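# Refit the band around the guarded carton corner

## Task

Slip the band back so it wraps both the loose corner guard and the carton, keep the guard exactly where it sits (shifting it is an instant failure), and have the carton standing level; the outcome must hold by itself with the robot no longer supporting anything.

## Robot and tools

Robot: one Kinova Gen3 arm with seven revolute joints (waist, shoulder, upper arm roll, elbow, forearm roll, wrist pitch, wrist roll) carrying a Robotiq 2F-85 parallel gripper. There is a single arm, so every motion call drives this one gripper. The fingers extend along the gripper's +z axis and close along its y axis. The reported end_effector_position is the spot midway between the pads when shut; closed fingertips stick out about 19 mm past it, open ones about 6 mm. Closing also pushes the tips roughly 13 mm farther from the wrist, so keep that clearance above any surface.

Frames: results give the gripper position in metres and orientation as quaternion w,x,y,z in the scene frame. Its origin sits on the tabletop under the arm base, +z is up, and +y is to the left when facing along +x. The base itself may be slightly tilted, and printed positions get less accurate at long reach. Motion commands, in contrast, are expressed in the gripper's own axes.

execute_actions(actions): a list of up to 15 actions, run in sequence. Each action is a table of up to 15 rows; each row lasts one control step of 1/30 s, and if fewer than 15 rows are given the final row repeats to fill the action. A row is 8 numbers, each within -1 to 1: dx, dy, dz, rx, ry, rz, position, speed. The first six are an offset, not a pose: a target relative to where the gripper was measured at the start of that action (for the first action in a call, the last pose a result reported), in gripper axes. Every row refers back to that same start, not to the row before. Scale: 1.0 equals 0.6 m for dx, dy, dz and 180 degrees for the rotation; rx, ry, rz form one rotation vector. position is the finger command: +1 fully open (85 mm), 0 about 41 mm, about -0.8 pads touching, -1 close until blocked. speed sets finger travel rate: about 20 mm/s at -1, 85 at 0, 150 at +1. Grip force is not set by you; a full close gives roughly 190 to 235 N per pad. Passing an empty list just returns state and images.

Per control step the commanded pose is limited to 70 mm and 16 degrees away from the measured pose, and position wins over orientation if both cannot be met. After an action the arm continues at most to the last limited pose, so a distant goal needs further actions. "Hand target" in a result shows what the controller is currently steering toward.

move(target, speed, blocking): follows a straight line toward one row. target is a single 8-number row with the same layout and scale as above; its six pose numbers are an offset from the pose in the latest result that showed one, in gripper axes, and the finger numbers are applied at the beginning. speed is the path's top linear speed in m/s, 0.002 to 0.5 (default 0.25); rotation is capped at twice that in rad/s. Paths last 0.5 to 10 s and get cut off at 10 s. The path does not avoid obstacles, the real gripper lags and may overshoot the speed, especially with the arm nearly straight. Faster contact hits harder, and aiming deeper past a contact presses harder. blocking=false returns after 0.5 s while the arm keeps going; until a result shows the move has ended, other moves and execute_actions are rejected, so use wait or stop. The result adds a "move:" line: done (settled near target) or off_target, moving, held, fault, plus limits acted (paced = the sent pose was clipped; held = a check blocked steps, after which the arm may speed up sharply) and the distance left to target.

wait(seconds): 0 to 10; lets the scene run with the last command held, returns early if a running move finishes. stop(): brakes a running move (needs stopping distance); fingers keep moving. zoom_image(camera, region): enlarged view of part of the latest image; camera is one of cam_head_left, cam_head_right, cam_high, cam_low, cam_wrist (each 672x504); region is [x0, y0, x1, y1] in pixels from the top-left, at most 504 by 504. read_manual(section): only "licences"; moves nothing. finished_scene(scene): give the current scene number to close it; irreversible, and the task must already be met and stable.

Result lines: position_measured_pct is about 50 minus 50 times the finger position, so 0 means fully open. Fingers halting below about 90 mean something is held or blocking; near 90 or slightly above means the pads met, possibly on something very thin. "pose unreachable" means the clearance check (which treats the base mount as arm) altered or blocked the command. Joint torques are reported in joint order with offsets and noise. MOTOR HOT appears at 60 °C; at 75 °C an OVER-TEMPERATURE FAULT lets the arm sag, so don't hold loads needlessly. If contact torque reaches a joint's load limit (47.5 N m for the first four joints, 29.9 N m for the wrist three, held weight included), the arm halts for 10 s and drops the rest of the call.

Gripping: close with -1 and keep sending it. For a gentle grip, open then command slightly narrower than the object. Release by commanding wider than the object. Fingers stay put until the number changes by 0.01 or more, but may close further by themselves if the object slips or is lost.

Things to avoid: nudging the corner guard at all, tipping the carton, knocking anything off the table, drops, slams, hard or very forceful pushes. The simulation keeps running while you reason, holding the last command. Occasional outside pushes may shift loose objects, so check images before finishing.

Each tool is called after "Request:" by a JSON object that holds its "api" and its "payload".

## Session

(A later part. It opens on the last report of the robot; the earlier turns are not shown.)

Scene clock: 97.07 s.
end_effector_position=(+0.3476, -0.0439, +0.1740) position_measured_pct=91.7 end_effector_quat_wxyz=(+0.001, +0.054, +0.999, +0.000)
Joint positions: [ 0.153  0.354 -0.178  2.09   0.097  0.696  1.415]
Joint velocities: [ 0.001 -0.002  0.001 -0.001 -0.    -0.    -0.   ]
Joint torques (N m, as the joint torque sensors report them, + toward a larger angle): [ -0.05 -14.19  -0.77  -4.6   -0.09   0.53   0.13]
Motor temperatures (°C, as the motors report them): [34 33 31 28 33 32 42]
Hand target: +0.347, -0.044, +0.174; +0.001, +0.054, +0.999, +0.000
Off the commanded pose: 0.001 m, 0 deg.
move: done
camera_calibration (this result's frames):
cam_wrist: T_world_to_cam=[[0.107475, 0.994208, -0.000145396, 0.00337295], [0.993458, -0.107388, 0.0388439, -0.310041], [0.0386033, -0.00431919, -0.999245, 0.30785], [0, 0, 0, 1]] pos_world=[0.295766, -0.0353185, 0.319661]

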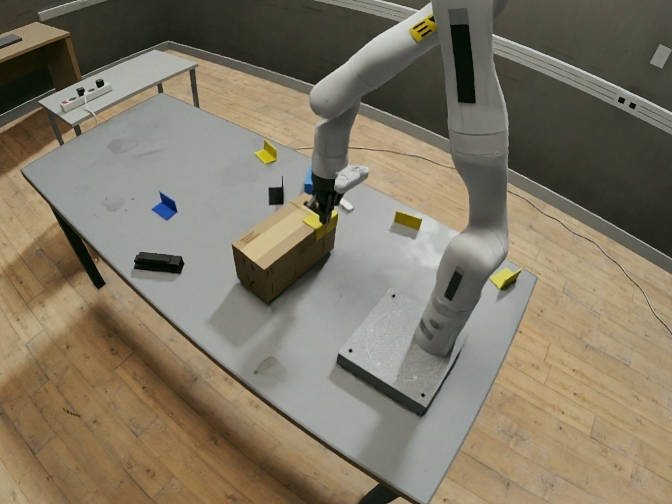

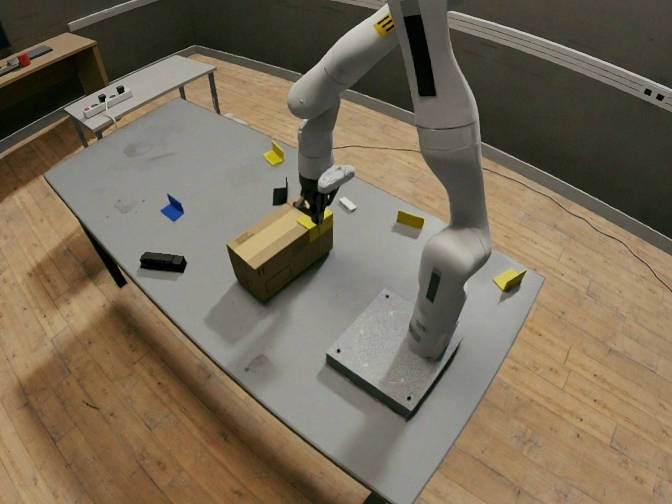

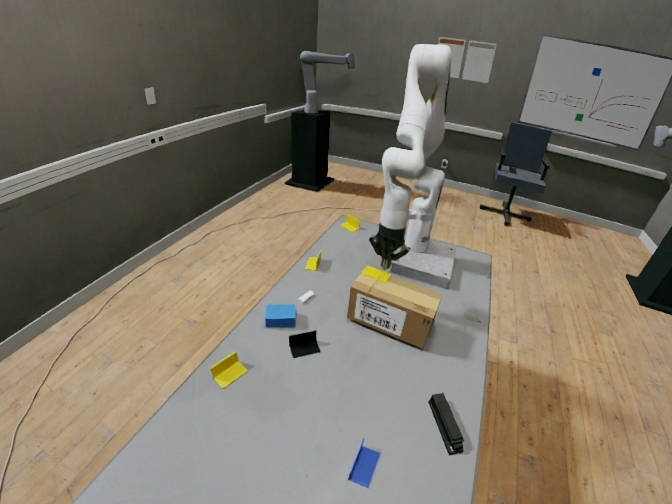

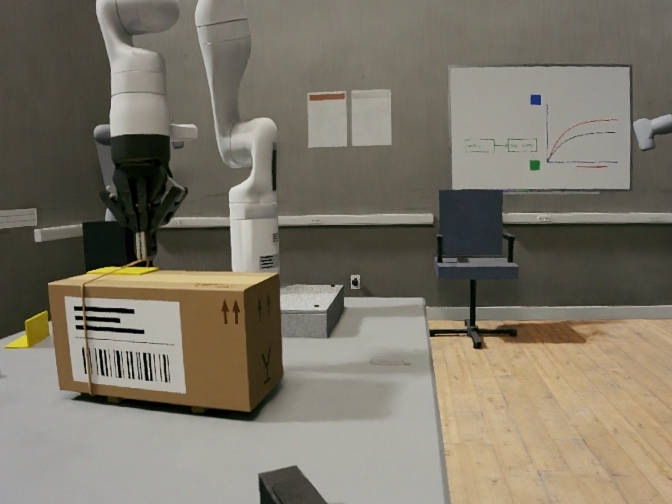

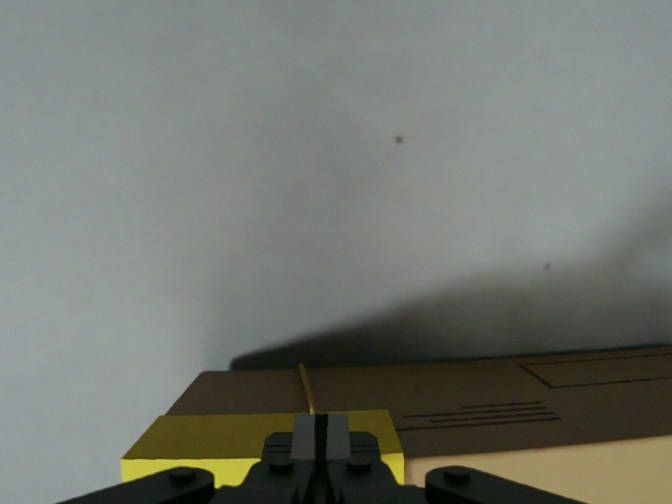

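Band lifted.

Request:
{"api": "move", "payload": {"target": [0,-0.015,0,0,0,0,-1,-1], "speed": 0.015}}

Request:
{"api": "move", "payload": {"target": [-0.014,0,0.013,0,0,0,-1,-1], "speed": 0.012}}

Request:
{"api": "execute_actions", "payload": {"actions": [[[0,0,0,0,0,0,-0.7,-1]],[[0,0,0,0,0,0,-0.7,-1]]]}}

Request:
{"api": "move", "payload": {"target": [0,0,-0.17,0,0,0,-0.7,-1], "speed": 0.06}}

Request:
{"api": "zoom_image", "payload": {"camera": "cam_head_left", "region": [260,185,350,275]}}

Scene clock: 101.37 s.
end_effector_position=(+0.3472, -0.0527, +0.1740) position_measured_pct=91.7 end_effector_quat_wxyz=(+0.002, +0.054, +0.999, +0.001)
Joint positions: [ 0.177  0.355 -0.176  2.089  0.096  0.695  1.442]
Joint velocities: [ 0.002  0.001  0.002  0.002 -0.001 -0.     0.001]
Joint torques (N m, as the joint torque sensors report them, + toward a larger angle): [ -0.34 -14.18  -0.89  -4.47   0.05   0.65   0.2 ]
Motor temperatures (°C, as the motors report them): [34 33 31 28 33 32 42]
Hand target: +0.347, -0.053, +0.174; +0.001, +0.054, +0.999, +0.000
Off the commanded pose: 0.001 m, 0 deg.
move: done
camera_calibration (this result's frames):
cam_wrist: T_world_to_cam=[[0.107156, 0.994242, -0.0000162544, 0.012318], [0.993447, -0.10707, 0.0399856, -0.310769], [0.0397537, -0.00430087, -0.9992, 0.307384], [0, 0, 0, 1]] pos_world=[0.295193, -0.0441992, 0.319565]

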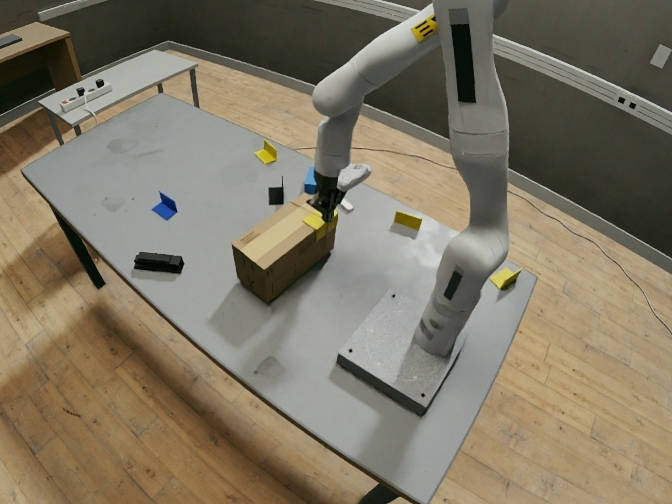

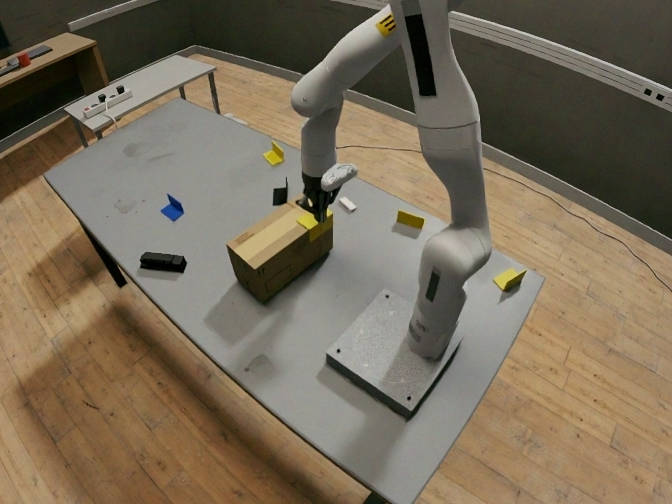

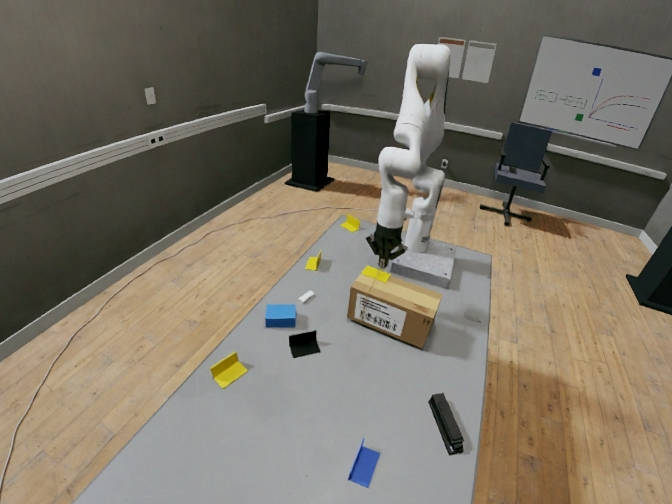

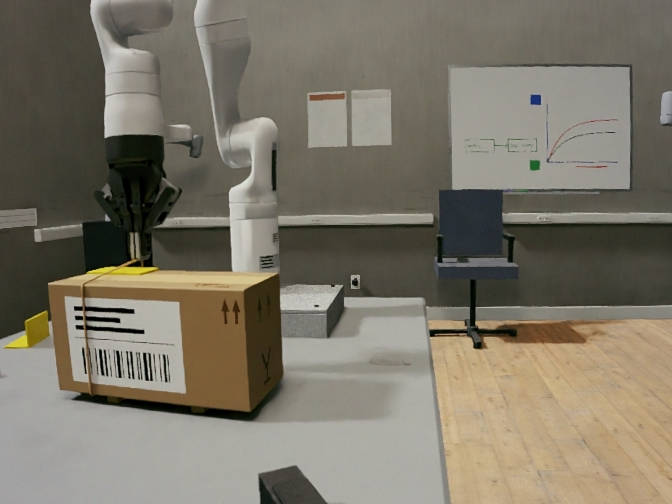

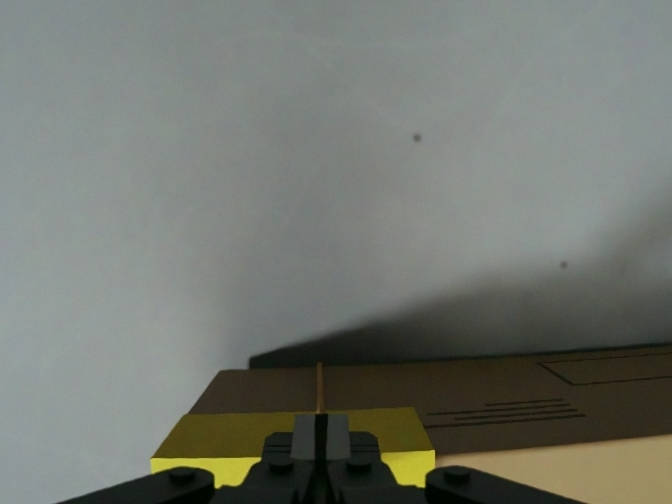

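Scene clock: 102.53 s.
end_effector_position=(+0.3555, -0.0536, +0.1662) position_measured_pct=91.7 end_effector_quat_wxyz=(+0.001, +0.054, +0.999, +0.001)
Joint positions: [ 0.172  0.386 -0.171  2.073  0.103  0.681  1.437]
Joint velocities: [-0.001  0.     0.002 -0.002  0.    -0.     0.   ]
Joint torques (N m, as the joint torque sensors report them, + toward a larger angle): [  0.17 -13.84  -0.56  -5.06   0.01   0.03   0.07]
Motor temperatures (°C, as the motors report them): [34 33 31 28 33 32 42]
Hand target: +0.356, -0.054, +0.166; +0.002, +0.054, +0.999, +0.001
Off the commanded pose: 0.000 m, 0 deg.
move: done
camera_calibration (this result's frames):
cam_wrist: T_world_to_cam=[[0.10717, 0.994241, 0.0000272824, 0.0123179], [0.993451, -0.107085, 0.0398485, -0.318772], [0.0396219, -0.00424344, -0.999206, 0.299352], [0, 0, 0, 1]] pos_world=[0.303503, -0.0451125, 0.311816]

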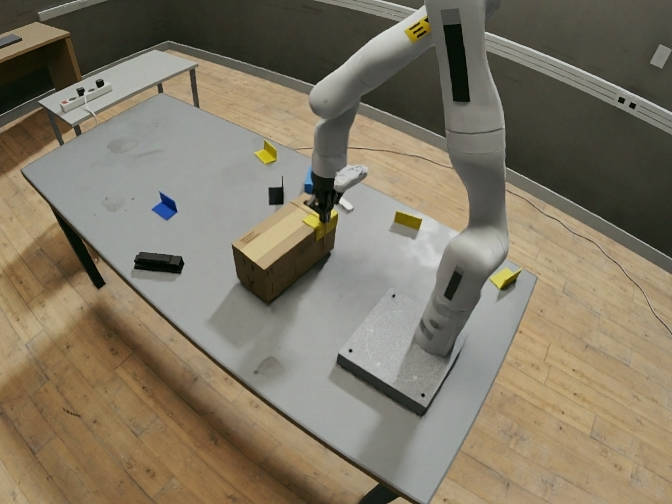

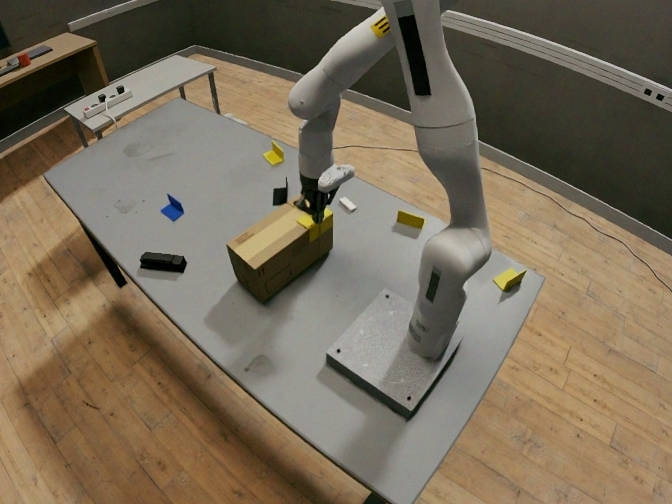

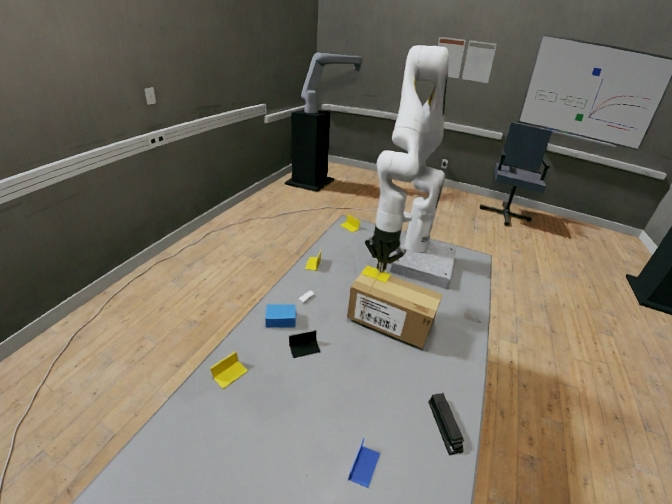

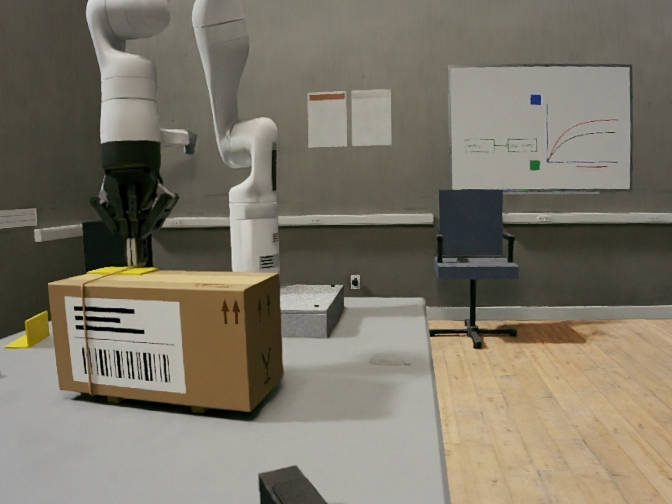

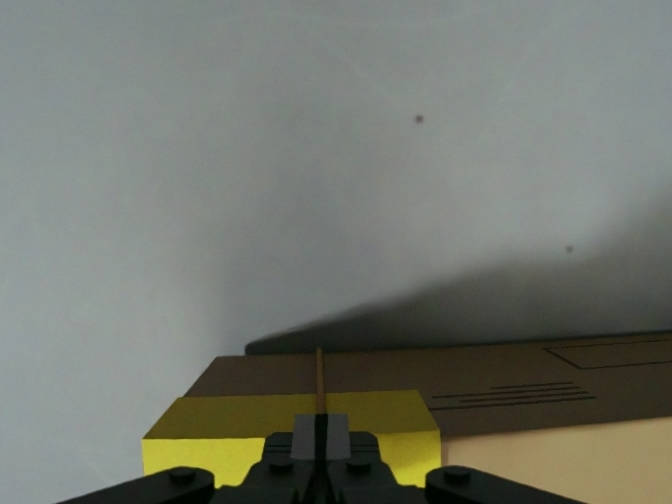

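Scene clock: 103.53 s.
end_effector_position=(+0.3555, -0.0536, +0.1662) position_measured_pct=84.9 end_effector_quat_wxyz=(+0.001, +0.054, +0.999, +0.001)
Joint positions: [ 0.172  0.386 -0.171  2.073  0.103  0.681  1.437]
Joint velocities: [ 0.    -0.001  0.001 -0.001  0.     0.     0.   ]
Joint torques (N m, as the joint torque sensors report them, + toward a larger angle): [ -0.1  -14.45  -0.65  -5.18  -0.13   0.07   0.07]
Motor temperatures (°C, as the motors report them): [34 33 31 28 33 32 42]
Hand target: +0.356, -0.054, +0.166; +0.001, +0.054, +0.999, +0.001
Off the commanded pose: 0.000 m, 0 deg.
camera_calibration (this result's frames):
cam_wrist: T_world_to_cam=[[0.107152, 0.994243, 0.0000428622, 0.0123096], [0.993455, -0.107069, 0.0397985, -0.318754], [0.039574, -0.00422191, -0.999208, 0.299353], [0, 0, 0, 1]] pos_world=[0.303502, -0.0451034, 0.311801]

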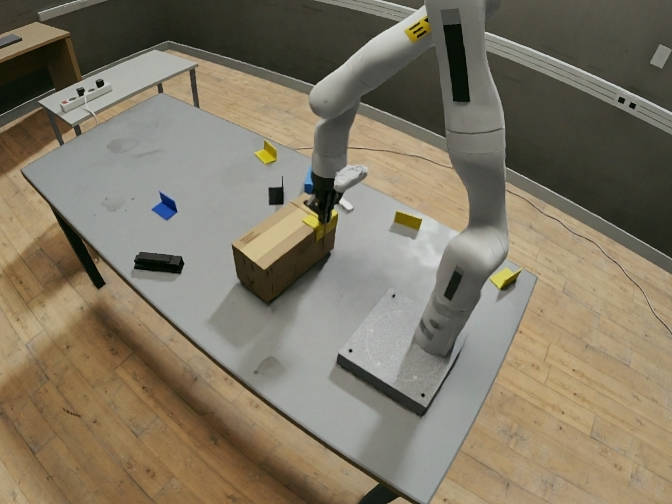

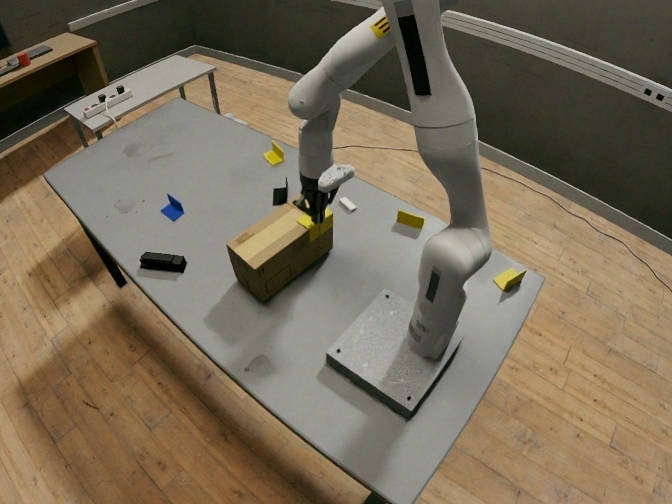

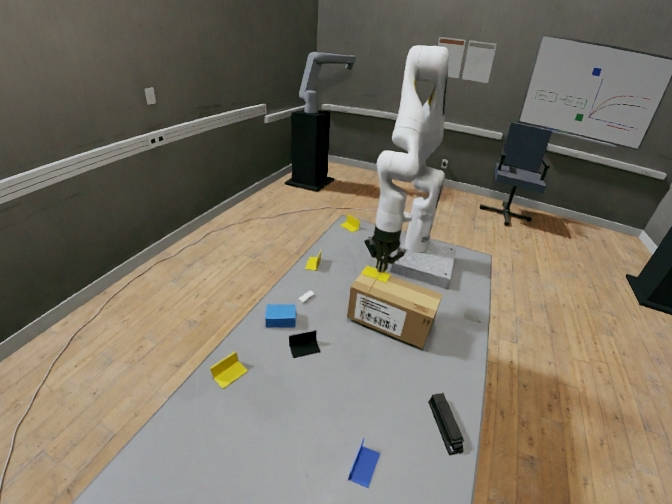

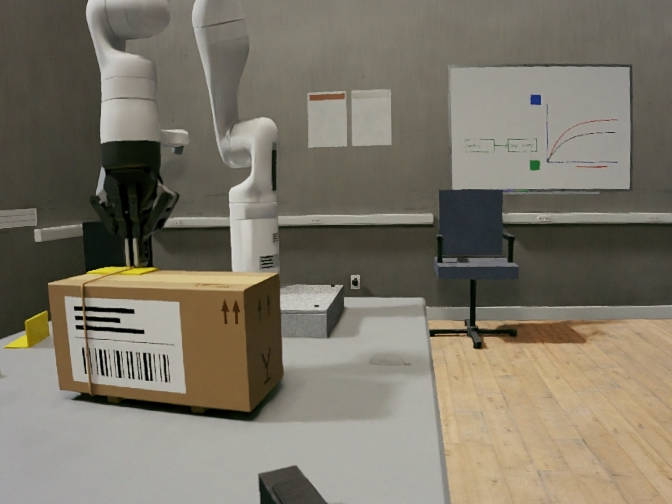

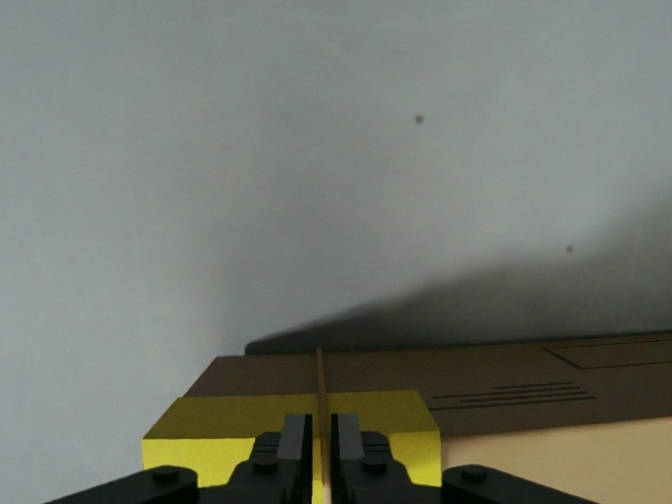

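Scene clock: 105.50 s.
end_effector_position=(+0.3549, -0.0540, +0.2682) position_measured_pct=84.9 end_effector_quat_wxyz=(+0.001, +0.054, +0.999, +0.000)
Joint positions: [ 0.197  0.21  -0.188  1.908  0.047  1.018  1.492]
Joint velocities: [-0.    -0.002 -0.001  0.002 -0.001  0.002  0.   ]
Joint torques (N m, as the joint torque sensors report them, + toward a larger angle): [  0.2  -12.93  -0.43  -7.06  -0.06  -0.01   0.1 ]
Motor temperatures (°C, as the motors report them): [34 33 31 28 33 32 42]
Hand target: +0.355, -0.054, +0.268; +0.001, +0.054, +0.999, +0.000
Off the commanded pose: 0.000 m, 0 deg.
move: done
camera_calibration (this result's frames):
cam_wrist: T_world_to_cam=[[0.107631, 0.994191, -0.000587538, 0.0127213], [0.993422, -0.107525, 0.0393883, -0.322154], [0.0390963, -0.00482308, -0.999224, 0.401401], [0, 0, 0, 1]] pos_world=[0.302973, -0.0453509, 0.413786]

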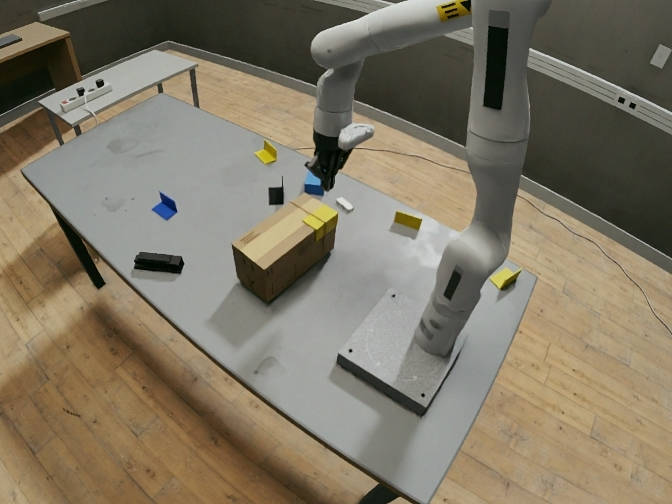

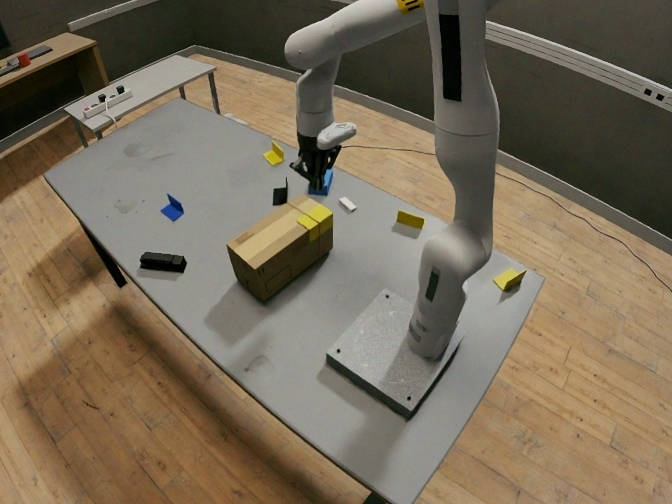

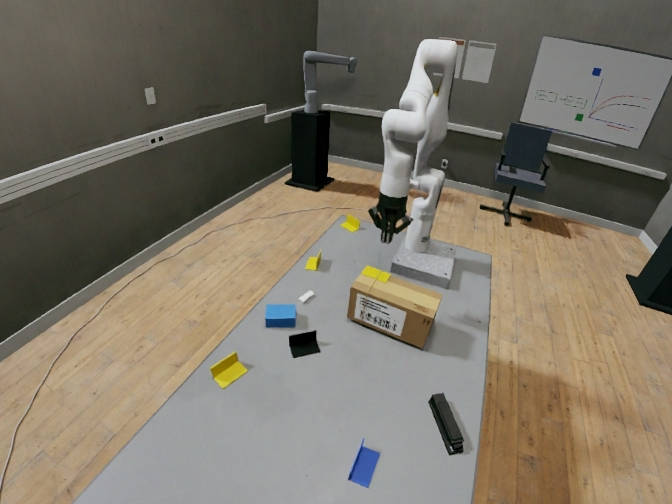

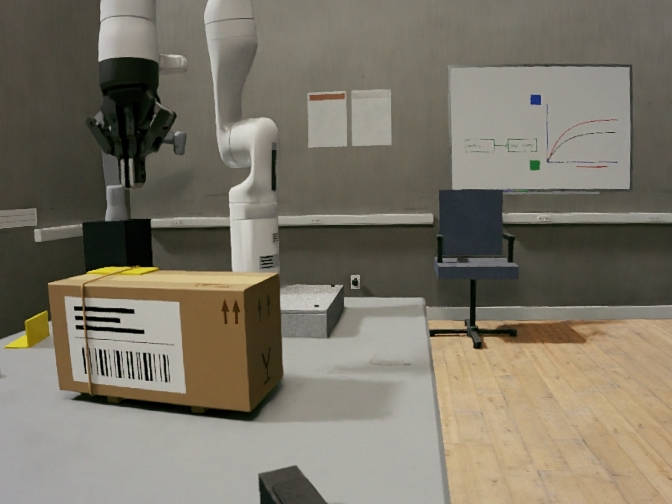

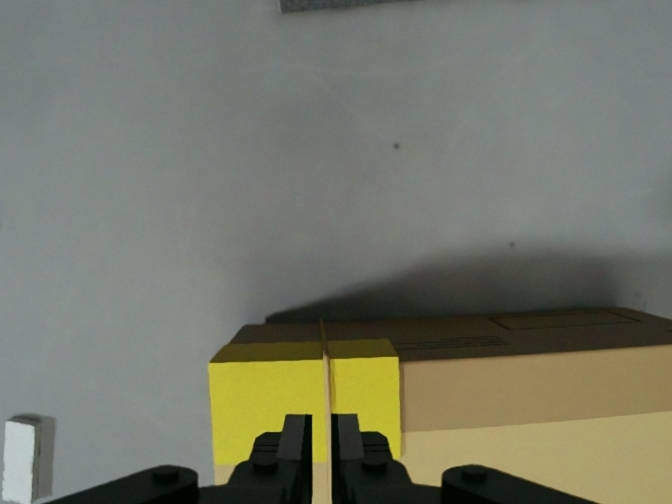

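Region (260, 185, 350, 275) of cam_head_left's 672x504 image, scaled by 5.600, with more detail than that image has.

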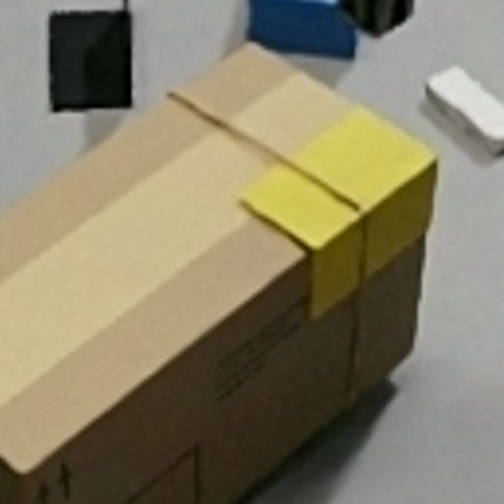

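Band is at about s≈49 mm at the guard corner, in line with the other corners.

Request:
{"api": "finished_scene", "payload": {"scene": 2}}

The scene is finished: the task was done.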